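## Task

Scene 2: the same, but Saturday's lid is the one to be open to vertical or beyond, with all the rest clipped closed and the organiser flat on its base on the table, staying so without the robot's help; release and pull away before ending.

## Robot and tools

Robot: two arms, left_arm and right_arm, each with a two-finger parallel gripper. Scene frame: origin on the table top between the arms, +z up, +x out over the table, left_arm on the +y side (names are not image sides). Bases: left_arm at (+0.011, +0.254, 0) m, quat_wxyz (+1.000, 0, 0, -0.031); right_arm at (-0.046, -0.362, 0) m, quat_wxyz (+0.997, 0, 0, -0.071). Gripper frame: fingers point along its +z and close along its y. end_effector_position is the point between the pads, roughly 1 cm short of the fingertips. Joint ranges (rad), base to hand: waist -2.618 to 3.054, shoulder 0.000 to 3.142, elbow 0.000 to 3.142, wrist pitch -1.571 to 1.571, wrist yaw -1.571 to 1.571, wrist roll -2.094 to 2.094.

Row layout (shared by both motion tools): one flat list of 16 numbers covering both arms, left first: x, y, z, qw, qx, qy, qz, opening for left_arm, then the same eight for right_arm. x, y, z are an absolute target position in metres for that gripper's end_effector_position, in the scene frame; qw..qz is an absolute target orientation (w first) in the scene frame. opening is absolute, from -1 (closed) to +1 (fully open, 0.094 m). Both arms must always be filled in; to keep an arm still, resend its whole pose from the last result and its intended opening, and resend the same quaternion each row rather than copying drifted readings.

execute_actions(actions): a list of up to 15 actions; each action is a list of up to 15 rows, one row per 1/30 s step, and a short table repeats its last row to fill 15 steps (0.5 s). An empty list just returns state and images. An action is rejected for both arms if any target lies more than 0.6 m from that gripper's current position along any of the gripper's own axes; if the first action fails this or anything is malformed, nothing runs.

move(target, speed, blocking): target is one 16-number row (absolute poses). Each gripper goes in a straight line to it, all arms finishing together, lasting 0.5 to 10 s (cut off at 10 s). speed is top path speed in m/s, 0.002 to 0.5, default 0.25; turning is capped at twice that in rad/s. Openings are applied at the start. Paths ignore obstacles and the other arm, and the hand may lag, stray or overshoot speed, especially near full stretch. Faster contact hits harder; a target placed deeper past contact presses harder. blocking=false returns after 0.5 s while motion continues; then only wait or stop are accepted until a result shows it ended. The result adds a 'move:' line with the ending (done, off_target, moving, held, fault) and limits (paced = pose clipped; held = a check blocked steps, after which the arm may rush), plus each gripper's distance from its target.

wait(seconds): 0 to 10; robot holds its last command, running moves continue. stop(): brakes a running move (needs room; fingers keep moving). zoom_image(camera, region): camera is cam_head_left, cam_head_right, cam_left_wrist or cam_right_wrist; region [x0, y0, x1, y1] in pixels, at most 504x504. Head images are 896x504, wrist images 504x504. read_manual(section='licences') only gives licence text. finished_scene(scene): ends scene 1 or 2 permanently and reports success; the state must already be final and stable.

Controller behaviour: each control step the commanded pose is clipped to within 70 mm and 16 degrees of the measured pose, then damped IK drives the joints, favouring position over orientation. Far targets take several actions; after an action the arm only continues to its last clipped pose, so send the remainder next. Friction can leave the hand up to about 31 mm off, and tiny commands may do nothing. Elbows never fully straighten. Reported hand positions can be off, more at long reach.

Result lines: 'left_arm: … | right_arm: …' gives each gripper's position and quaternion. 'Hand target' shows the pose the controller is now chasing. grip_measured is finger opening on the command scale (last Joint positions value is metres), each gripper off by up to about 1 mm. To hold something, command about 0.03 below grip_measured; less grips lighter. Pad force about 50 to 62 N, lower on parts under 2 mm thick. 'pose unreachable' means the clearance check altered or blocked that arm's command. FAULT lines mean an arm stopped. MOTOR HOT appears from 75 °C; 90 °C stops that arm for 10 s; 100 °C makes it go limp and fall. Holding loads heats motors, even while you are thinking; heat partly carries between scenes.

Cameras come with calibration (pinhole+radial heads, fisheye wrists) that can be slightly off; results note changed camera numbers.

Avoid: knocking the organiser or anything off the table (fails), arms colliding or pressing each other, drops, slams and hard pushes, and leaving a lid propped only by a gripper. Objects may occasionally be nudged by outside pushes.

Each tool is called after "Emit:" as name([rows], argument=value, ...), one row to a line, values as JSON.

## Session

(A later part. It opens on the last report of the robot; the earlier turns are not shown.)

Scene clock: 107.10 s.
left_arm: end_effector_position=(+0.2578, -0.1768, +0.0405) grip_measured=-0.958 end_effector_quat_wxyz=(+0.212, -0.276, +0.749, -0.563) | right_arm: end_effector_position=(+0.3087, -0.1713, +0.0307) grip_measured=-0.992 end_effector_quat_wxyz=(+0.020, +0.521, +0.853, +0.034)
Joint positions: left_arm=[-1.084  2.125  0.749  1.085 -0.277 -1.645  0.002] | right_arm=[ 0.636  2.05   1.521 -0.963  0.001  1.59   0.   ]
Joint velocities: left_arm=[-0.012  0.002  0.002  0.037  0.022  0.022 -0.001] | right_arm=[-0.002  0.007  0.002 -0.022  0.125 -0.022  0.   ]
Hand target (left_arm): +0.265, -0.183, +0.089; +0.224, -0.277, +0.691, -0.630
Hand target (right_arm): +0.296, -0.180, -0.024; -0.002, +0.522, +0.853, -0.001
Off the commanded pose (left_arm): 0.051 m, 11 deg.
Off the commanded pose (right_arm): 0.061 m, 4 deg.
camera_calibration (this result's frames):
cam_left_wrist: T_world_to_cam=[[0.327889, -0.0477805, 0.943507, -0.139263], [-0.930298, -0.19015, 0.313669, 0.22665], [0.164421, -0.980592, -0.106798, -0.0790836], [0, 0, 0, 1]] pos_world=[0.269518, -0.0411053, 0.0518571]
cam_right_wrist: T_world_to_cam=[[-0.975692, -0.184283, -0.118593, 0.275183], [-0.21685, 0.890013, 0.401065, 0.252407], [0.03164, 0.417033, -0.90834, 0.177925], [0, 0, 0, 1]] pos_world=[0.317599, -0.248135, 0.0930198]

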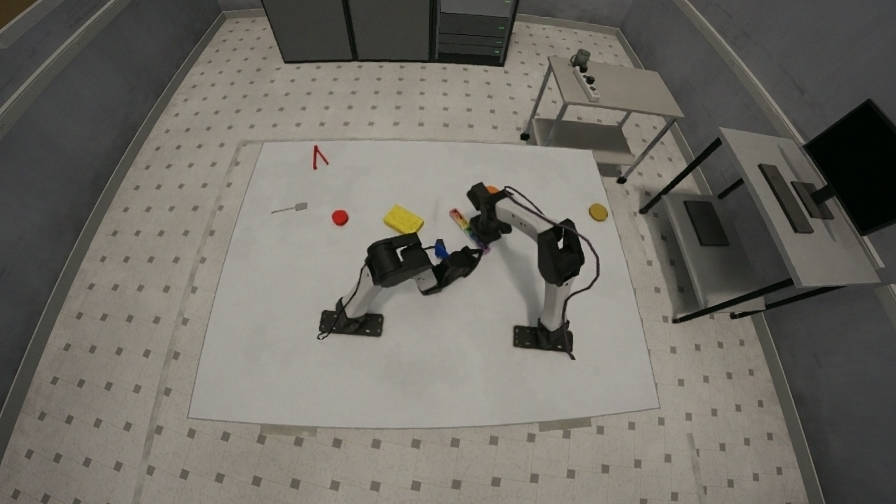

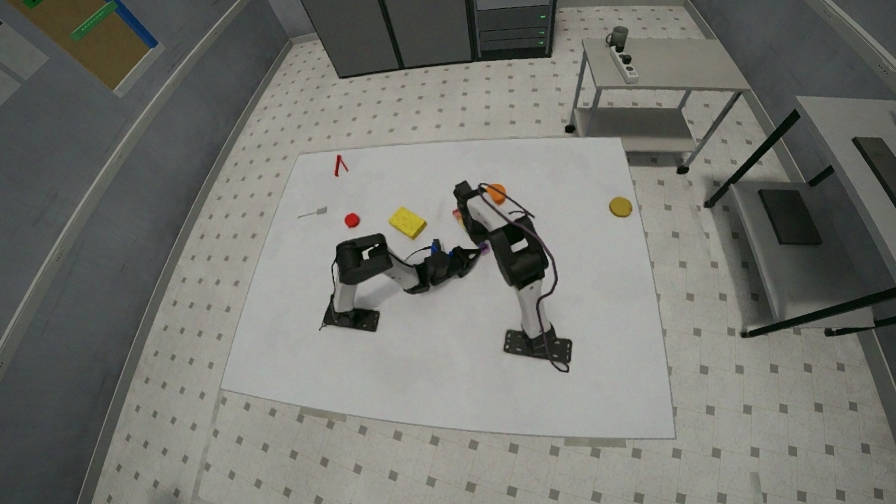

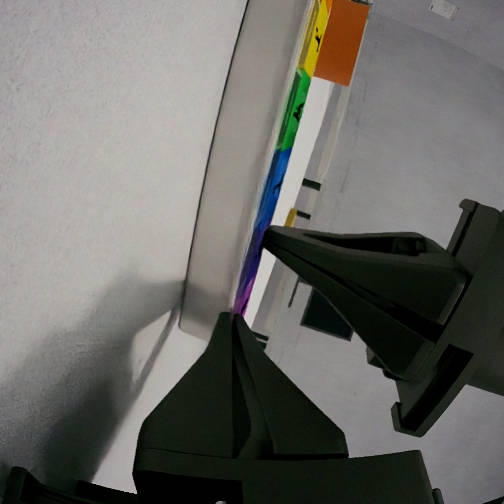

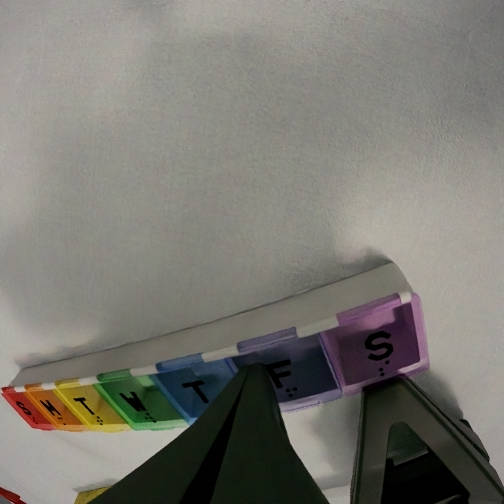

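Emit:
execute_actions([
  [[0.270,-0.192,0.097,0.228,-0.275,0.68,-0.64,-1,0.303,-0.177,-0.03,0,0.522,0.853,0,-1]],
  [[0.272,-0.195,0.104,0.229,-0.275,0.672,-0.648,-1,0.303,-0.177,-0.03,0,0.522,0.853,0,-1]],
])

Scene clock: 108.80 s.
left_arm: end_effector_position=(+0.2579, -0.1769, +0.0408) grip_measured=-0.958 end_effector_quat_wxyz=(+0.212, -0.276, +0.749, -0.564) | right_arm: end_effector_position=(+0.3087, -0.1713, +0.0307) grip_measured=-0.992 end_effector_quat_wxyz=(+0.020, +0.521, +0.853, +0.034)
Joint positions: left_arm=[-1.084  2.125  0.749  1.086 -0.277 -1.645  0.002] | right_arm=[ 0.636  2.05   1.521 -0.963  0.001  1.59   0.   ]
Joint velocities: left_arm=[-0.007 -0.007 -0.002 -0.081 -0.051 -0.022  0.001] | right_arm=[ 0.007 -0.007  0.007 -0.037 -0.007 -0.125  0.001]
Hand target (left_arm): +0.269, -0.189, +0.104; +0.227, -0.277, +0.675, -0.645
Hand target (right_arm): +0.296, -0.180, -0.025; -0.001, +0.522, +0.853, -0.001
Off the commanded pose (left_arm): 0.067 m, 13 deg.
Off the commanded pose (right_arm): 0.061 m, 4 deg.
camera_calibration (this result's frames):
cam_left_wrist: T_world_to_cam=[[0.327367, -0.0467194, 0.943742, -0.139232], [-0.930408, -0.190177, 0.313327, 0.226675], [0.16484, -0.980637, -0.105726, -0.0792578], [0, 0, 0, 1]] pos_world=[0.269544, -0.0411196, 0.051996]
cam_right_wrist: T_world_to_cam=[[-0.975692, -0.184283, -0.118593, 0.275183], [-0.21685, 0.890013, 0.401065, 0.252407], [0.03164, 0.417033, -0.90834, 0.177925], [0, 0, 0, 1]] pos_world=[0.317599, -0.248135, 0.0930198]

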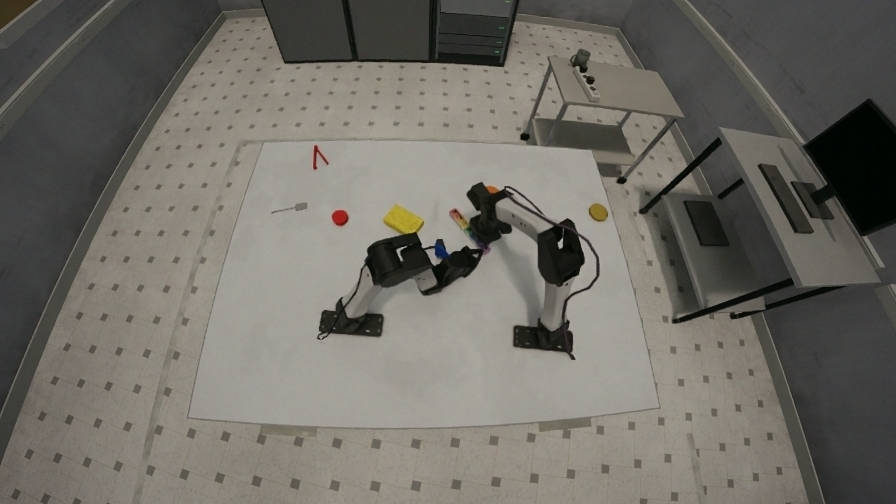

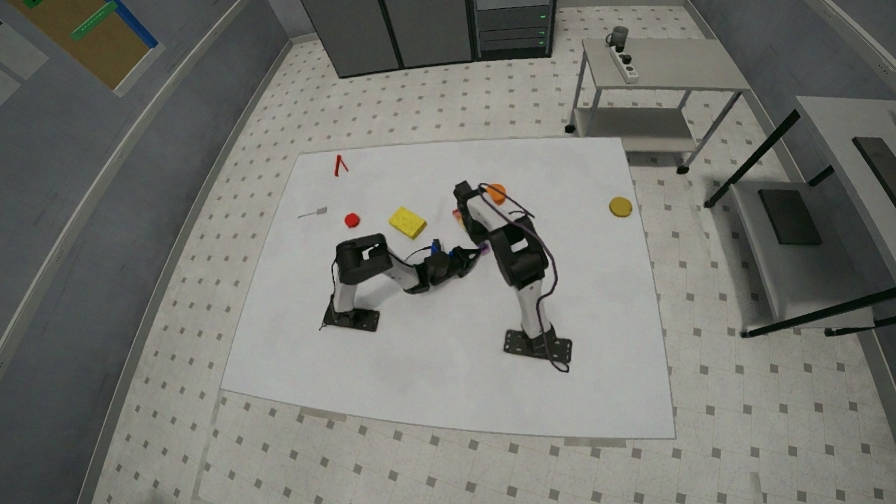

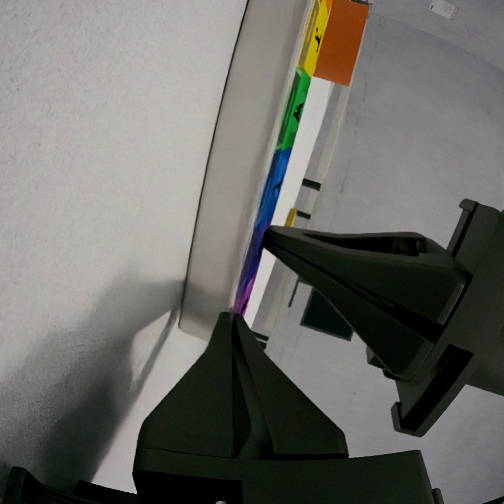

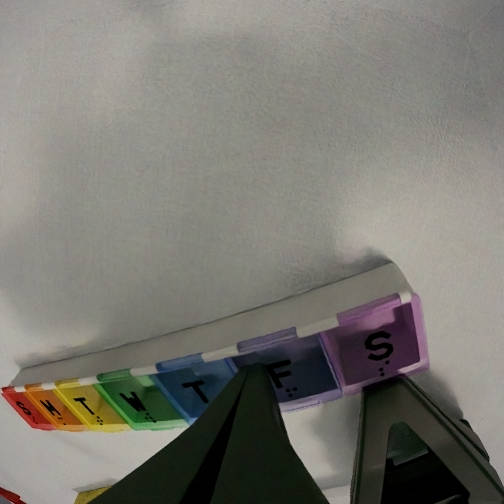

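Emit:
execute_actions([
  [[0.272,-0.195,0.104,0.229,-0.275,0.672,-0.648,-1,0.305,-0.174,0.01,0,0.522,0.853,0,-1]],
  [[0.272,-0.195,0.104,0.229,-0.275,0.672,-0.648,-1,0.305,-0.174,0.03,0,0.522,0.853,0,-1]],
  [[0.272,-0.195,0.104,0.229,-0.275,0.672,-0.648,-1,0.305,-0.174,0.03,0,0.522,0.853,0,-1]],
])

Scene clock: 112.57 s.
left_arm: end_effector_position=(+0.2611, -0.1782, +0.0528) grip_measured=-0.966 end_effector_quat_wxyz=(+0.218, -0.281, +0.731, -0.583) | right_arm: end_effector_position=(+0.3121, -0.1705, +0.0426) grip_measured=-0.992 end_effector_quat_wxyz=(+0.017, +0.521, +0.853, +0.023)
Joint positions: left_arm=[-1.084  2.125  0.749  1.137 -0.291 -1.65   0.002] | right_arm=[ 0.636  2.071  1.603 -1.047  0.006  1.59   0.   ]
Joint velocities: left_arm=[-0.002 -0.007  0.002 -0.051  0.007  0.051  0.   ] | right_arm=[-0.007  0.012 -0.022 -0.037  0.022  0.007 -0.   ]
Hand target (left_arm): +0.270, -0.190, +0.104; +0.228, -0.276, +0.673, -0.647
Hand target (right_arm): +0.305, -0.174, +0.030; -0.000, +0.522, +0.853, +0.000
Off the commanded pose (left_arm): 0.055 m, 10 deg.
Off the commanded pose (right_arm): 0.015 m, 3 deg.
camera_calibration (this result's frames):
cam_left_wrist: T_world_to_cam=[[0.307871, 0.00377693, 0.951421, -0.137963], [-0.933961, -0.189538, 0.302973, 0.227255], [0.181475, -0.981866, -0.0548259, -0.0870504], [0, 0, 0, 1]] pos_world=[0.270519, -0.0418772, 0.0576357]
cam_right_wrist: T_world_to_cam=[[-0.977606, -0.185585, -0.0992202, 0.279632], [-0.20981, 0.896099, 0.391134, 0.246925], [0.0163225, 0.403192, -0.91497, 0.191008], [0, 0, 0, 1]] pos_world=[0.322059, -0.246387, 0.105931]

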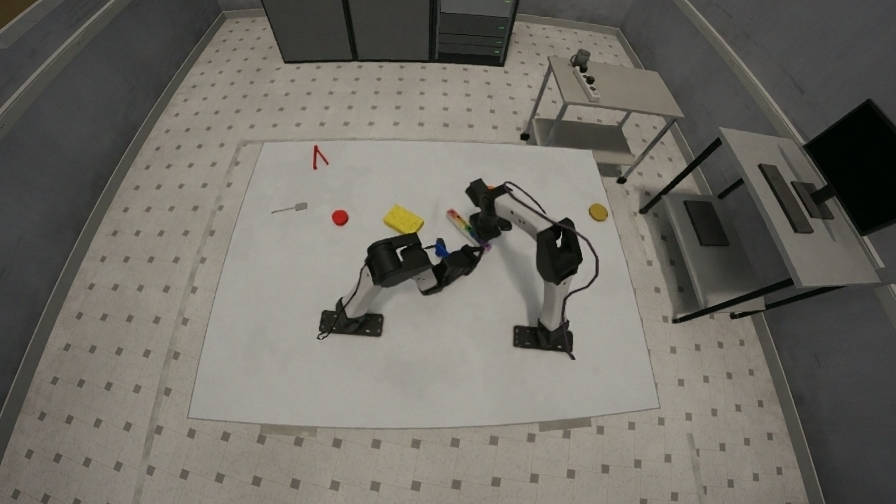

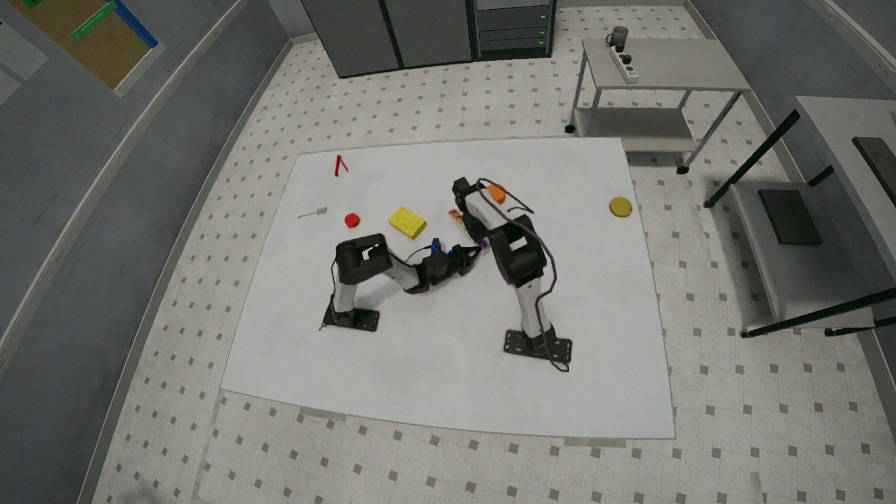

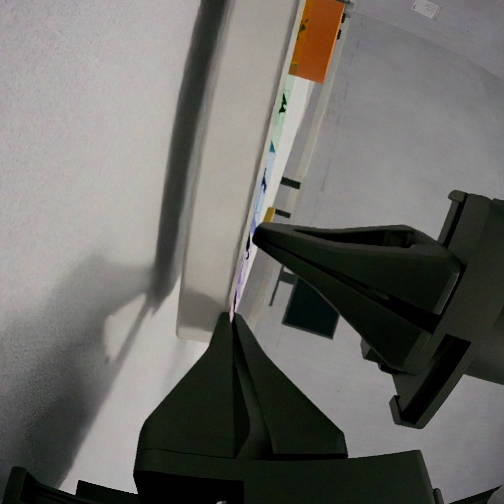

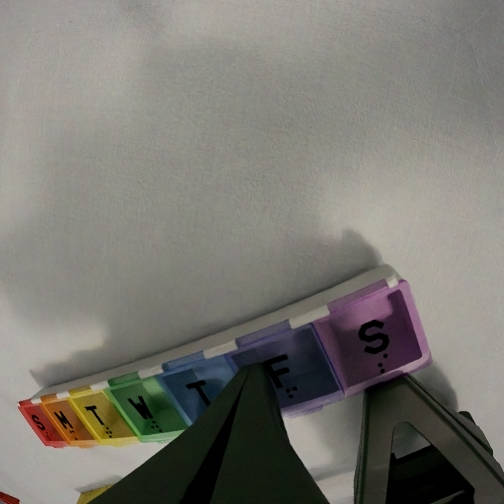

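Box tilted, right now on front edge. Press down while raising left's effort.

Emit:
execute_actions([
  [[0.273,-0.195,0.112,0.232,-0.277,0.655,-0.663,-1,0.306,-0.173,0.015,0,0.522,0.853,0,-1]],
  [[0.273,-0.195,0.115,0.234,-0.277,0.645,-0.672,-1,0.306,-0.173,0.0,0,0.522,0.853,0,-1]],
  [[0.273,-0.195,0.115,0.234,-0.277,0.645,-0.672,-1,0.306,-0.173,-0.015,0,0.522,0.853,0,-1]],
])

Scene clock: 115.27 s.
left_arm: end_effector_position=(+0.2625, -0.1768, +0.0480) grip_measured=-0.971 end_effector_quat_wxyz=(+0.221, -0.285, +0.729, -0.581) | right_arm: end_effector_position=(+0.3139, -0.1690, +0.0340) grip_measured=-0.992 end_effector_quat_wxyz=(+0.019, +0.521, +0.853, +0.029)
Joint positions: left_arm=[-1.084  2.145  0.749  1.157 -0.302 -1.652  0.001] | right_arm=[ 0.636  2.077  1.575 -1.001  0.004  1.59   0.   ]
Joint velocities: left_arm=[ 0.017  0.012  0.017 -0.037  0.051  0.022  0.001] | right_arm=[-0.007 -0.017 -0.007  0.051 -0.051 -0.066 -0.   ]
Hand target (left_arm): +0.270, -0.188, +0.114; +0.232, -0.280, +0.649, -0.668
Hand target (right_arm): +0.302, -0.175, -0.012; -0.001, +0.522, +0.853, -0.001
Off the commanded pose (left_arm): 0.070 m, 14 deg.
Off the commanded pose (right_arm): 0.050 m, 4 deg.
camera_calibration (this result's frames):
cam_left_wrist: T_world_to_cam=[[0.306828, 0.00669389, 0.951741, -0.133098], [-0.932187, -0.199665, 0.301929, 0.22797], [0.19205, -0.979841, -0.0550228, -0.0886439], [0, 0, 0, 1]] pos_world=[0.270373, -0.0404483, 0.0529665]
cam_right_wrist: T_world_to_cam=[[-0.976546, -0.184878, -0.110359, 0.280987], [-0.213828, 0.892792, 0.396485, 0.249855], [0.0252266, 0.410784, -0.911384, 0.180864], [0, 0, 0, 1]] pos_world=[0.32326, -0.245416, 0.0967825]

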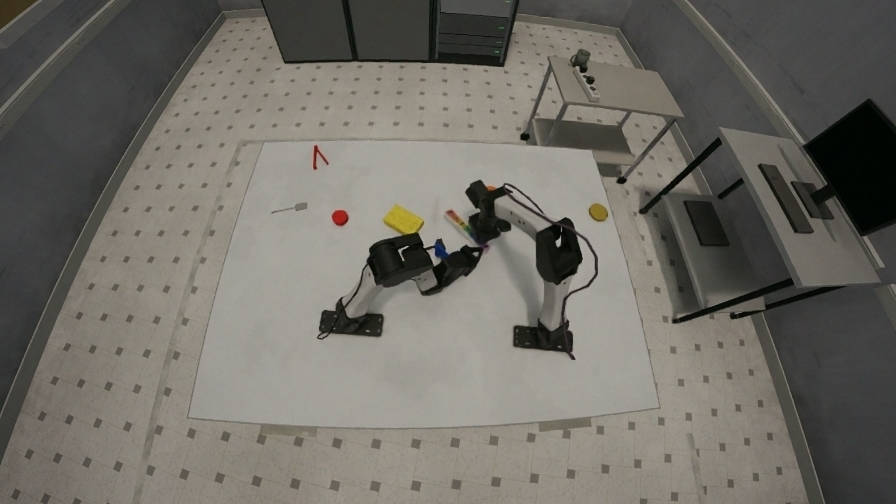

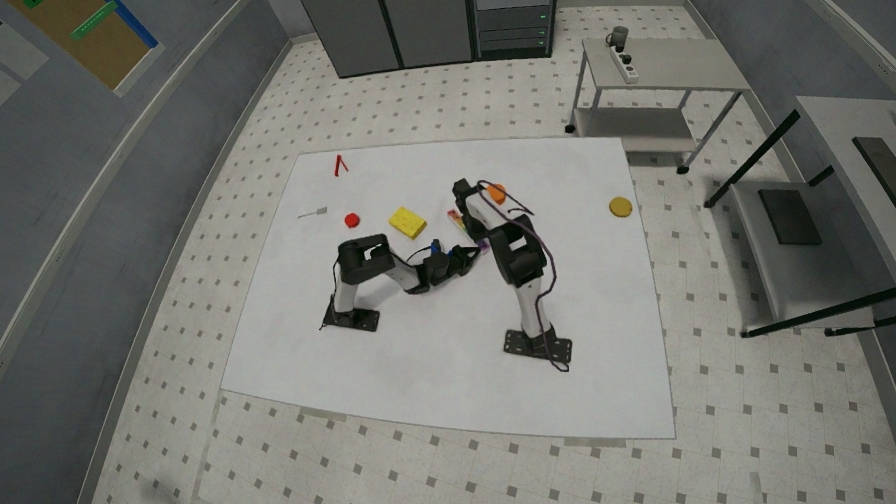

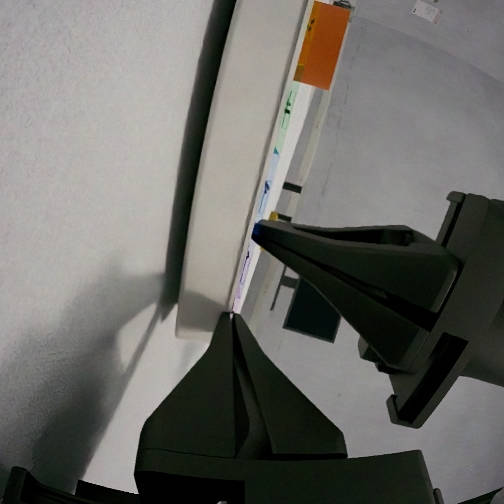

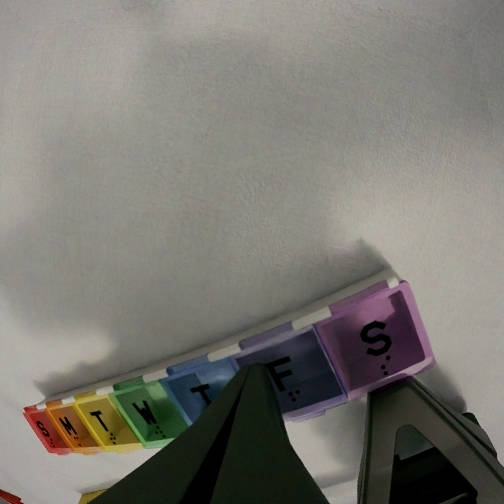

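Emit:
execute_actions([
  [[0.2645,-0.179,0.06,0.223,-0.284,0.72,-0.592,-1,0.308,-0.172,0.03,0,0.522,0.853,0,-1]],
  [[0.2645,-0.179,0.06,0.223,-0.284,0.72,-0.592,-1,0.308,-0.172,0.055,0,0.522,0.853,0,-1]],
  [[0.2645,-0.179,0.06,0.223,-0.284,0.72,-0.592,-1,0.300,-0.163,0.055,0,0.522,0.853,0,-1]],
  [[0.2645,-0.179,0.06,0.223,-0.284,0.72,-0.592,-1,0.300,-0.163,0.045,0,0.522,0.853,0,-1]],
])

Scene clock: 119.10 s.
left_arm: end_effector_position=(+0.2620, -0.1760, +0.0448) grip_measured=-0.971 end_effector_quat_wxyz=(+0.221, -0.285, +0.734, -0.576) | right_arm: end_effector_position=(+0.3052, -0.1651, +0.0504) grip_measured=-0.992 end_effector_quat_wxyz=(+0.004, +0.523, +0.852, +0.003)
Joint positions: left_arm=[-1.084  2.145  0.749  1.144 -0.302 -1.652  0.001] | right_arm=[ 0.655  2.096  1.673 -1.139  0.003  1.614  0.   ]
Joint velocities: left_arm=[-0.027 -0.002 -0.002 -0.037  0.007  0.022 -0.   ] | right_arm=[-0.002 -0.007 -0.002 -0.051 -0.037 -0.022  0.001]
Hand target (left_arm): +0.264, -0.179, +0.060; +0.223, -0.284, +0.720, -0.592
Hand target (right_arm): +0.300, -0.163, +0.045; -0.000, +0.522, +0.853, -0.000
Off the commanded pose (left_arm): 0.016 m, 2 deg.
Off the commanded pose (right_arm): 0.008 m, 1 deg.
camera_calibration (this result's frames):
cam_left_wrist: T_world_to_cam=[[0.312555, -0.00501592, 0.949886, -0.133347], [-0.930416, -0.203113, 0.305076, 0.22749], [0.191404, -0.979143, -0.0681508, -0.0870308], [0, 0, 0, 1]] pos_world=[0.269996, -0.0396784, 0.0513314]
cam_right_wrist: T_world_to_cam=[[-0.981758, -0.182289, -0.0540551, 0.274175], [-0.18899, 0.904423, 0.382494, 0.233036], [-0.020836, 0.385733, -0.922375, 0.204869], [0, 0, 0, 1]] pos_world=[0.317484, -0.239808, 0.114652]

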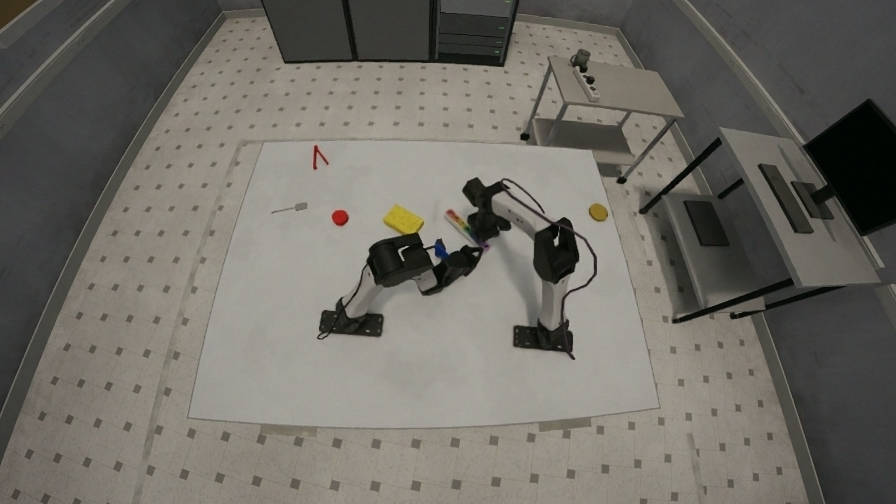

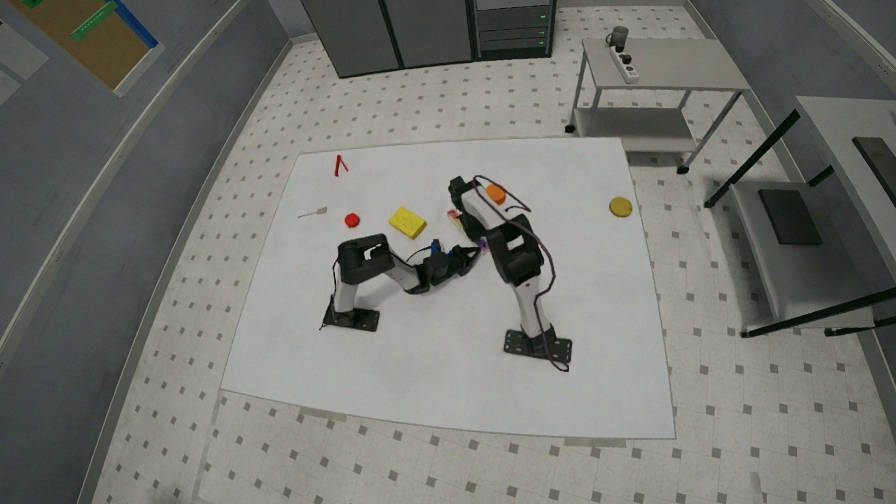

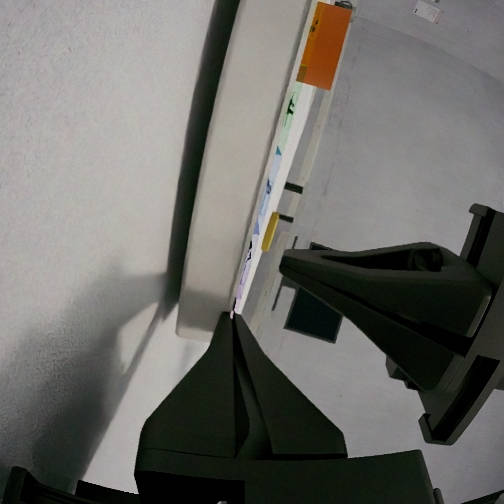

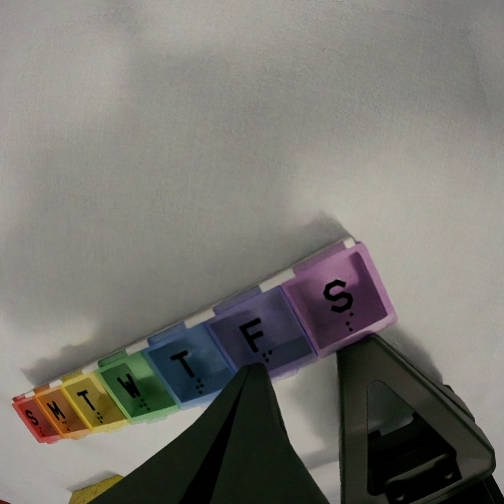

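Good. Load both.

Emit:
execute_actions([
  [[0.266,-0.182,0.07,0.225,-0.282,0.705,-0.61,-1,0.300,-0.163,0.035,0,0.522,0.853,0,-1]],
  [[0.269,-0.187,0.09,0.229,-0.28,0.68,-0.638,-1,0.300,-0.163,0.025,0,0.522,0.853,0,-1]],
  [[0.272,-0.192,0.11,0.233,-0.278,0.655,-0.663,-1,0.300,-0.163,0.01,0,0.522,0.853,0,-1]],
  [[0.272,-0.192,0.11,0.233,-0.278,0.655,-0.663,-1,0.300,-0.163,-0.005,0,0.522,0.853,0,-1]],
  [[0.272,-0.192,0.11,0.233,-0.278,0.655,-0.663,-1,0.300,-0.163,-0.02,0,0.522,0.853,0,-1]],
])

Scene clock: 123.13 s.
left_arm: end_effector_position=(+0.2675, -0.1870, +0.0886) grip_measured=-0.986 end_effector_quat_wxyz=(+0.226, -0.280, +0.678, -0.641) | right_arm: end_effector_position=(+0.3071, -0.1617, +0.0309) grip_measured=-0.993 end_effector_quat_wxyz=(+0.011, +0.524, +0.851, +0.028)
Joint positions: left_arm=[-1.084  2.141  0.773  1.287 -0.304 -1.647  0.001] | right_arm=[ 0.655  2.078  1.565 -0.998 -0.007  1.616  0.   ]
Joint velocities: left_arm=[ 0.007 -0.012 -0.007 -0.007 -0.037 -0.051 -0.001] | right_arm=[ 0.002  0.002  0.002  0.007  0.051 -0.095 -0.001]
Hand target (left_arm): +0.271, -0.191, +0.110; +0.233, -0.278, +0.655, -0.663
Hand target (right_arm): +0.295, -0.166, -0.016; -0.001, +0.522, +0.853, -0.002
Off the commanded pose (left_arm): 0.022 m, 4 deg.
Off the commanded pose (right_arm): 0.051 m, 3 deg.
camera_calibration (this result's frames):
cam_left_wrist: T_world_to_cam=[[0.240361, 0.141984, 0.960243, -0.130897], [-0.951486, -0.161305, 0.26202, 0.234225], [0.192095, -0.976638, 0.0963242, -0.110162], [0, 0, 0, 1]] pos_world=[0.275486, -0.0512212, 0.0749325]
cam_right_wrist: T_world_to_cam=[[-0.979064, -0.178176, -0.0984197, 0.276809], [-0.202964, 0.891227, 0.405611, 0.239257], [0.0154443, 0.417095, -0.908732, 0.179155], [0, 0, 0, 1]] pos_world=[0.316807, -0.238636, 0.0930015]

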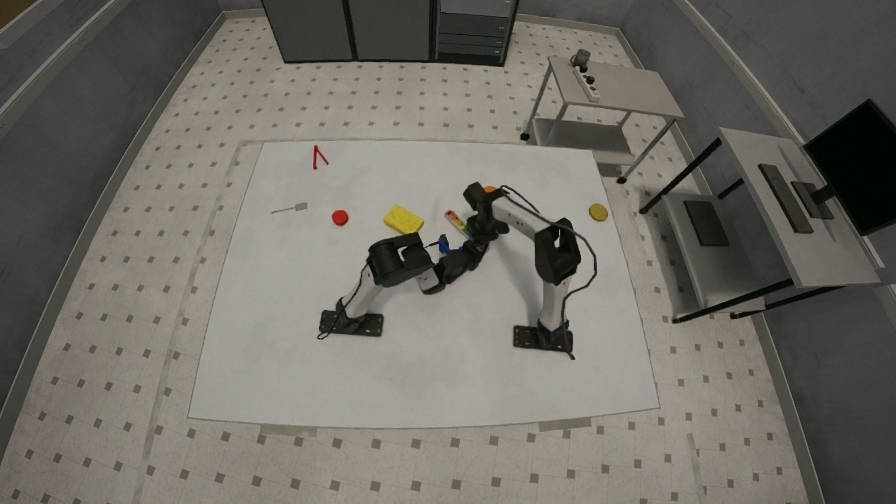

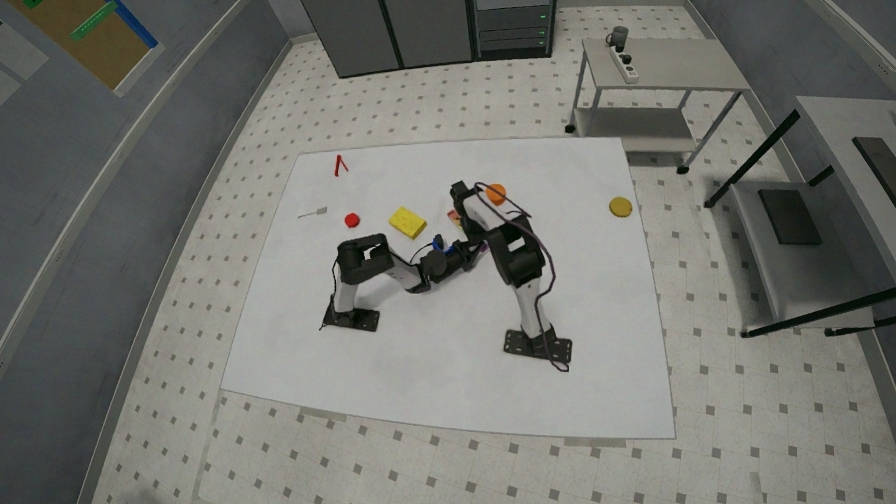

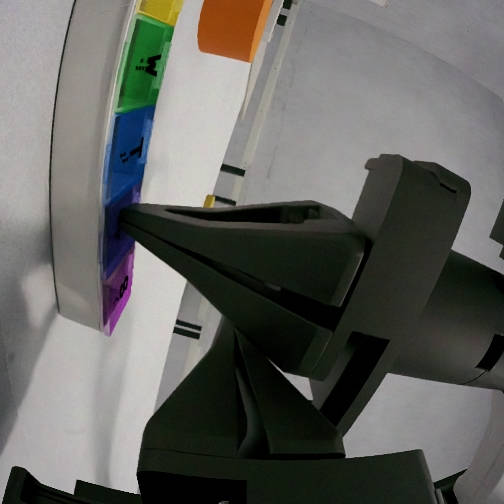

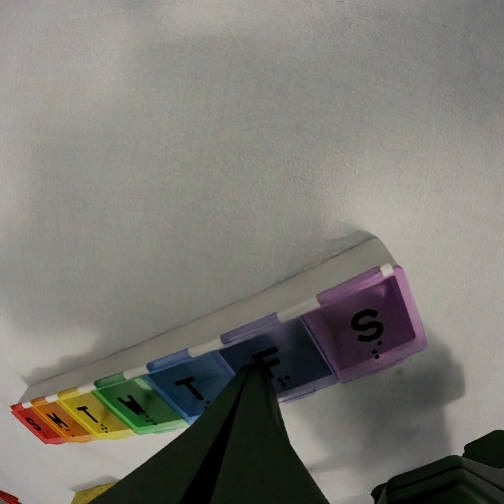

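Emit:
execute_actions([
  [[0.244,-0.160,0.07,0.2484,-0.3196,0.7204,-0.5644,-0.4,0.302,-0.164,-0.005,0,0.522,0.853,0,-1]],
  [[0.244,-0.160,0.046,0.2484,-0.3196,0.7204,-0.5644,-0.4,0.302,-0.164,-0.005,0,0.522,0.853,0,-1]],
  [[0.244,-0.160,0.044,0.2484,-0.3196,0.7204,-0.5644,-0.4,0.302,-0.164,-0.005,0,0.522,0.853,0,-1]],
  [[0.254,-0.168,0.044,0.2484,-0.3196,0.7204,-0.5644,-0.4,0.302,-0.164,-0.005,0,0.522,0.853,0,-1]],
  [[0.254,-0.168,0.044,0.2484,-0.3196,0.7204,-0.5644,-0.4,0.302,-0.164,-0.005,0,0.522,0.853,0,-1]],
])

Scene clock: 127.63 s.
left_arm: end_effector_position=(+0.2485, -0.1658, +0.0455) grip_measured=-0.402 end_effector_quat_wxyz=(+0.247, -0.318, +0.721, -0.564) | right_arm: end_effector_position=(+0.3070, -0.1617, +0.0312) grip_measured=-0.993 end_effector_quat_wxyz=(+0.012, +0.524, +0.851, +0.028)
Joint positions: left_arm=[-1.152  2.119  0.712  1.135 -0.457 -1.697  0.028] | right_arm=[ 0.655  2.077  1.565 -0.998 -0.007  1.617  0.   ]
Joint velocities: left_arm=[-0.012  0.007 -0.017 -0.037 -0.022 -0.022 -0.001] | right_arm=[-0.002 -0.022  0.007  0.051  0.022  0.022 -0.001]
Hand target (left_arm): +0.254, -0.168, +0.044; +0.248, -0.319, +0.720, -0.564
Hand target (right_arm): +0.300, -0.165, -0.003; -0.000, +0.522, +0.853, -0.000
Off the commanded pose (left_arm): 0.006 m, 0 deg.
Off the commanded pose (right_arm): 0.037 m, 4 deg.
camera_calibration (this result's frames):
cam_left_wrist: T_world_to_cam=[[0.312678, 0.0211824, 0.949623, -0.125455], [-0.9075, -0.288566, 0.305245, 0.196879], [0.280495, -0.957226, -0.0710051, -0.0927457], [0, 0, 0, 1]] pos_world=[0.243909, -0.0293087, 0.0524534]
cam_right_wrist: T_world_to_cam=[[-0.979101, -0.177783, -0.0987683, 0.276894], [-0.202754, 0.891221, 0.40573, 0.239079], [0.0158927, 0.417276, -0.908641, 0.179313], [0, 0, 0, 1]] pos_world=[0.316732, -0.238668, 0.0932776]

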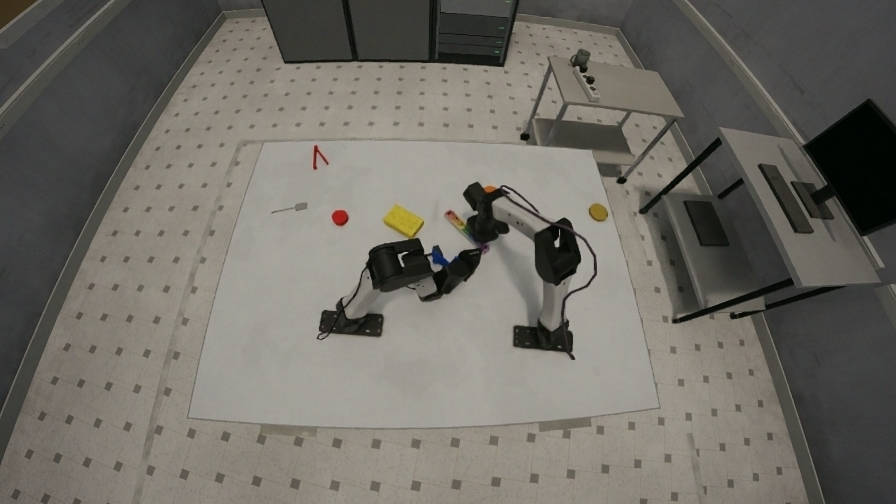

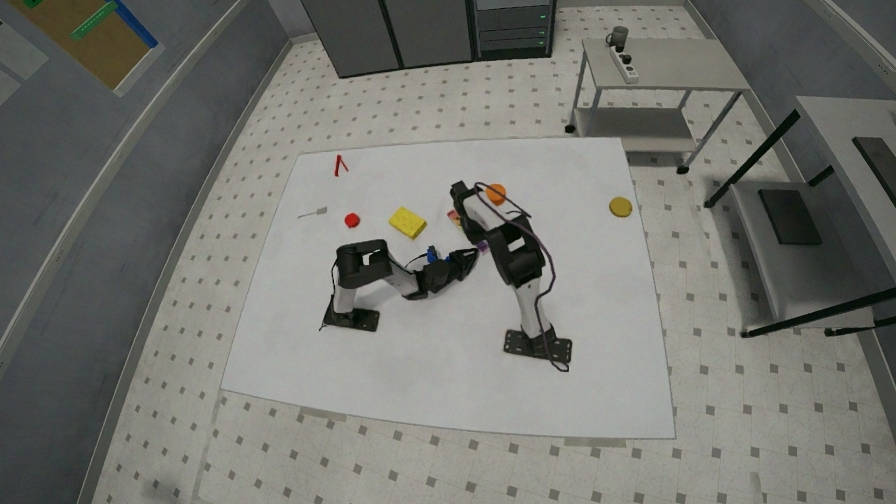

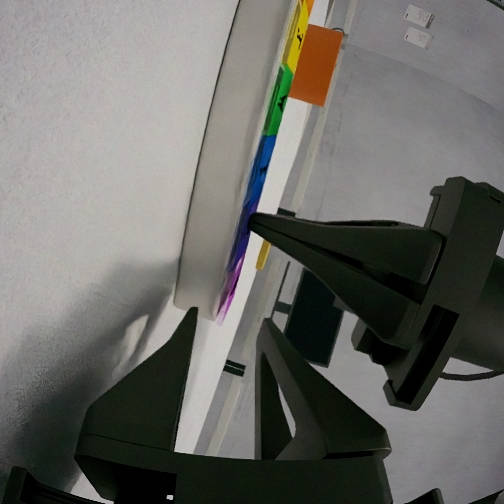

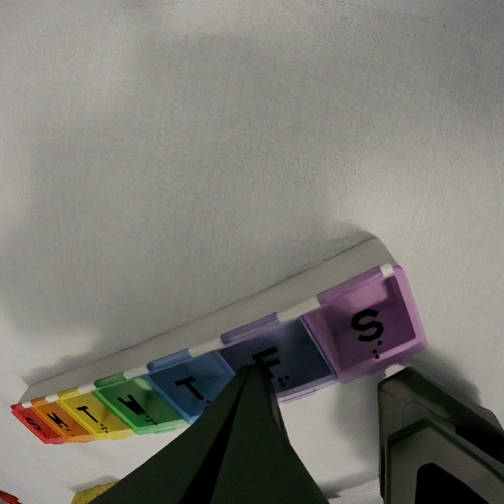

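Bias toward +a (+x) while advancing.

Emit:
execute_actions([
  [[0.264,-0.170,0.044,0.2484,-0.3196,0.7204,-0.5644,-0.4,0.302,-0.164,-0.02,0,0.522,0.853,0,-1]],
  [[0.271,-0.176,0.044,0.2484,-0.3196,0.7204,-0.5644,-0.4,0.302,-0.164,-0.02,0,0.522,0.853,0,-1]],
  [[0.272,-0.177,0.046,0.2484,-0.3196,0.7204,-0.5644,-0.55,0.302,-0.164,-0.02,0,0.522,0.853,0,-1]],
  [[0.273,-0.178,0.048,0.2484,-0.3196,0.7204,-0.5644,-0.7,0.302,-0.164,-0.02,0,0.522,0.853,0,-1]],
])

Scene clock: 131.13 s.
left_arm: end_effector_position=(+0.2642, -0.1732, +0.0415) grip_measured=-0.698 end_effector_quat_wxyz=(+0.246, -0.318, +0.727, -0.556) | right_arm: end_effector_position=(+0.3076, -0.1619, +0.0312) grip_measured=-0.993 end_effector_quat_wxyz=(+0.013, +0.524, +0.851, +0.029)
Joint positions: left_arm=[-1.116  2.143  0.773  1.082 -0.42  -1.688  0.014] | right_arm=[ 0.655  2.077  1.565 -0.996 -0.005  1.617  0.   ]
Joint velocities: left_arm=[ 0.007 -0.007 -0.002  0.007  0.051  0.007  0.   ] | right_arm=[-0.007 -0.017  0.012 -0.007 -0.022 -0.051 -0.001]
Hand target (left_arm): +0.273, -0.177, +0.048; +0.249, -0.319, +0.720, -0.564
Hand target (right_arm): +0.297, -0.167, -0.016; -0.001, +0.522, +0.853, -0.001
Off the commanded pose (left_arm): 0.012 m, 1 deg.
Off the commanded pose (right_arm): 0.052 m, 4 deg.
camera_calibration (this result's frames):
cam_left_wrist: T_world_to_cam=[[0.32174, 0.0036774, 0.946821, -0.1317], [-0.904929, -0.292989, 0.308643, 0.208712], [0.278543, -0.956109, -0.0909386, -0.103021], [0, 0, 0, 1]] pos_world=[0.259939, -0.0368644, 0.0509103]
cam_right_wrist: T_world_to_cam=[[-0.978847, -0.17775, -0.101305, 0.277472], [-0.203755, 0.891677, 0.404223, 0.23972], [0.0184804, 0.416314, -0.909033, 0.178435], [0, 0, 0, 1]] pos_world=[0.317149, -0.238717, 0.093412]

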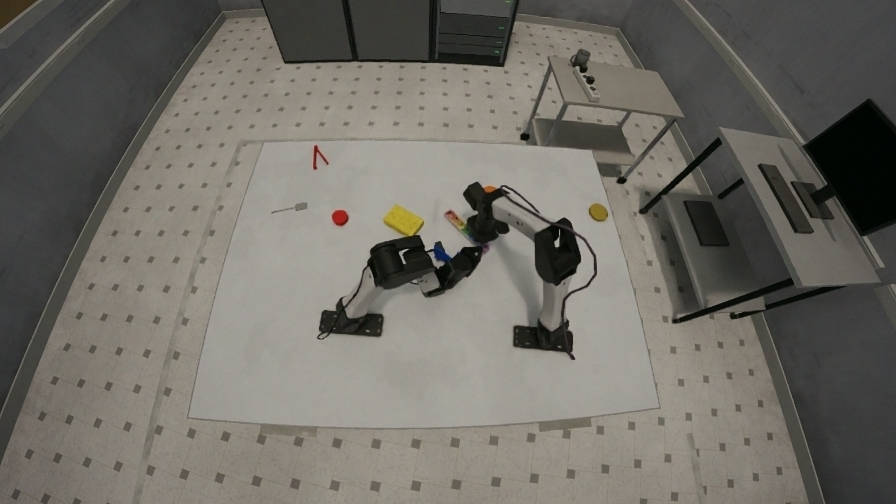

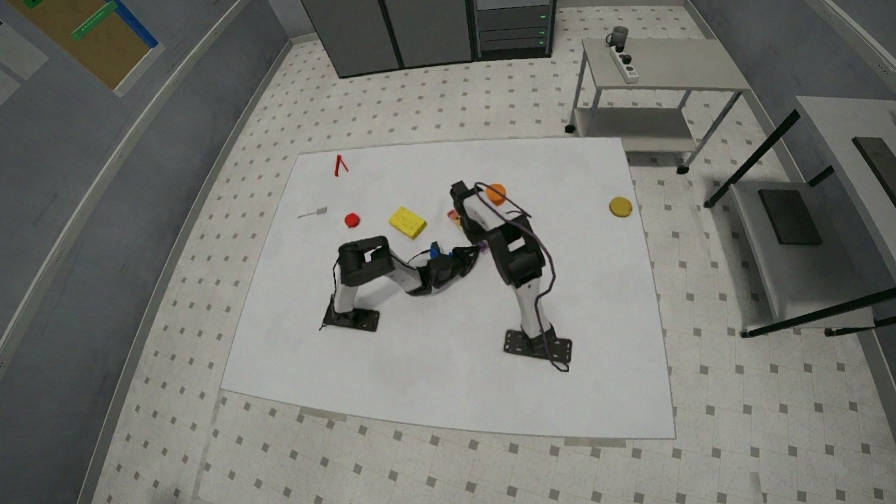

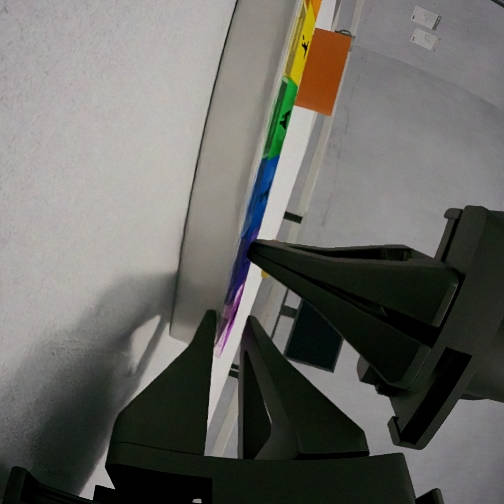

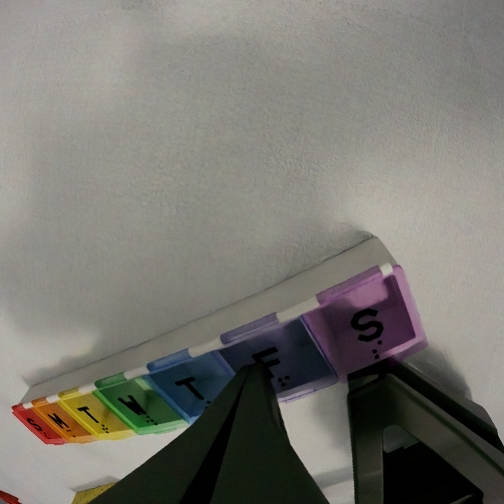

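Emit:
execute_actions([
  [[0.276,-0.181,0.065,0.252,-0.32,0.705,-0.58,-0.7,0.302,-0.164,-0.03,0,0.522,0.853,0,-1]],
  [[0.278,-0.183,0.085,0.256,-0.32,0.685,-0.602,-0.7,0.302,-0.164,-0.03,0,0.522,0.853,0,-1]],
  [[0.280,-0.185,0.10,0.26,-0.32,0.665,-0.625,-0.7,0.302,-0.164,-0.03,0,0.522,0.853,0,-1]],
  [[0.280,-0.185,0.105,0.262,-0.32,0.655,-0.635,-0.7,0.302,-0.164,-0.03,0,0.522,0.853,0,-1]],
  [[0.280,-0.185,0.105,0.262,-0.32,0.655,-0.635,-0.78,0.302,-0.164,-0.03,0,0.522,0.853,0,-1]],
  [[0.280,-0.185,0.105,0.262,-0.32,0.655,-0.635,-0.86,0.302,-0.164,-0.03,0,0.522,0.853,0,-1]],
])

Scene clock: 135.93 s.
left_arm: end_effector_position=(+0.2642, -0.1730, +0.0419) grip_measured=-0.857 end_effector_quat_wxyz=(+0.251, -0.312, +0.731, -0.553) | right_arm: end_effector_position=(+0.3077, -0.1620, +0.0304) grip_measured=-0.993 end_effector_quat_wxyz=(+0.014, +0.524, +0.851, +0.031)
Joint positions: left_arm=[-1.116  2.139  0.773  1.075 -0.42  -1.671  0.007] | right_arm=[ 0.655  2.074  1.556 -0.986 -0.004  1.617  0.   ]
Joint velocities: left_arm=[-0.002 -0.017 -0.012 -0.037 -0.066 -0.066  0.   ] | right_arm=[ 0.017  0.002 -0.012  0.081  0.007 -0.007 -0.   ]
Hand target (left_arm): +0.278, -0.180, +0.104; +0.261, -0.321, +0.656, -0.631
Hand target (right_arm): +0.296, -0.168, -0.025; -0.001, +0.522, +0.853, -0.002
Off the commanded pose (left_arm): 0.066 m, 13 deg.
Off the commanded pose (right_arm): 0.061 m, 4 deg.
camera_calibration (this result's frames):
cam_left_wrist: T_world_to_cam=[[0.312688, -0.011427, 0.949787, -0.132381], [-0.909065, -0.293483, 0.295751, 0.210129], [0.275367, -0.955896, -0.102157, -0.101466], [0, 0, 0, 1]] pos_world=[0.260356, -0.0368337, 0.0532223]
cam_right_wrist: T_world_to_cam=[[-0.978369, -0.177518, -0.106214, 0.277496], [-0.20561, 0.890972, 0.404838, 0.240617], [0.0227674, 0.417919, -0.908199, 0.176597], [0, 0, 0, 1]] pos_world=[0.316946, -0.238926, 0.0924479]

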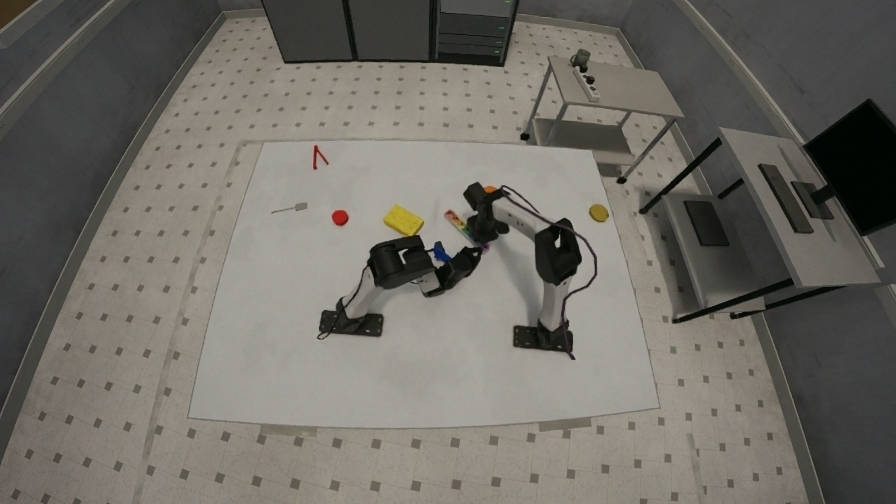

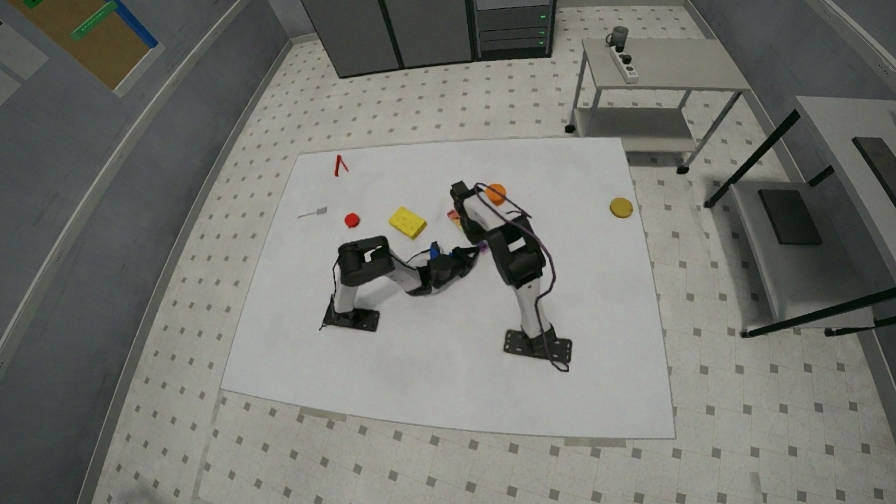

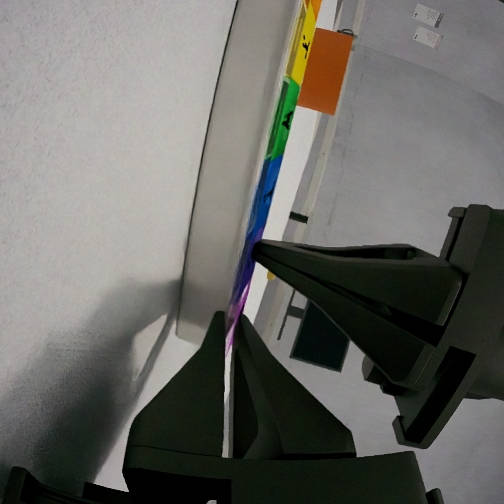

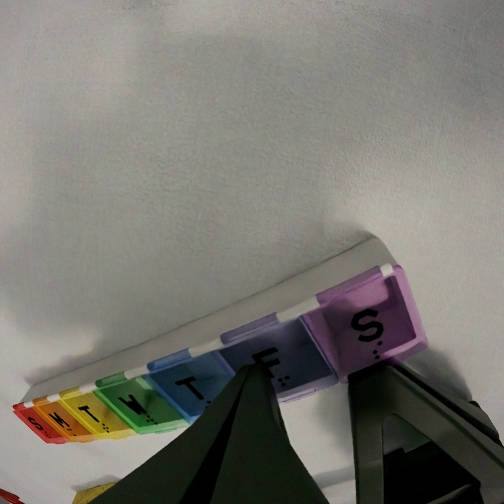

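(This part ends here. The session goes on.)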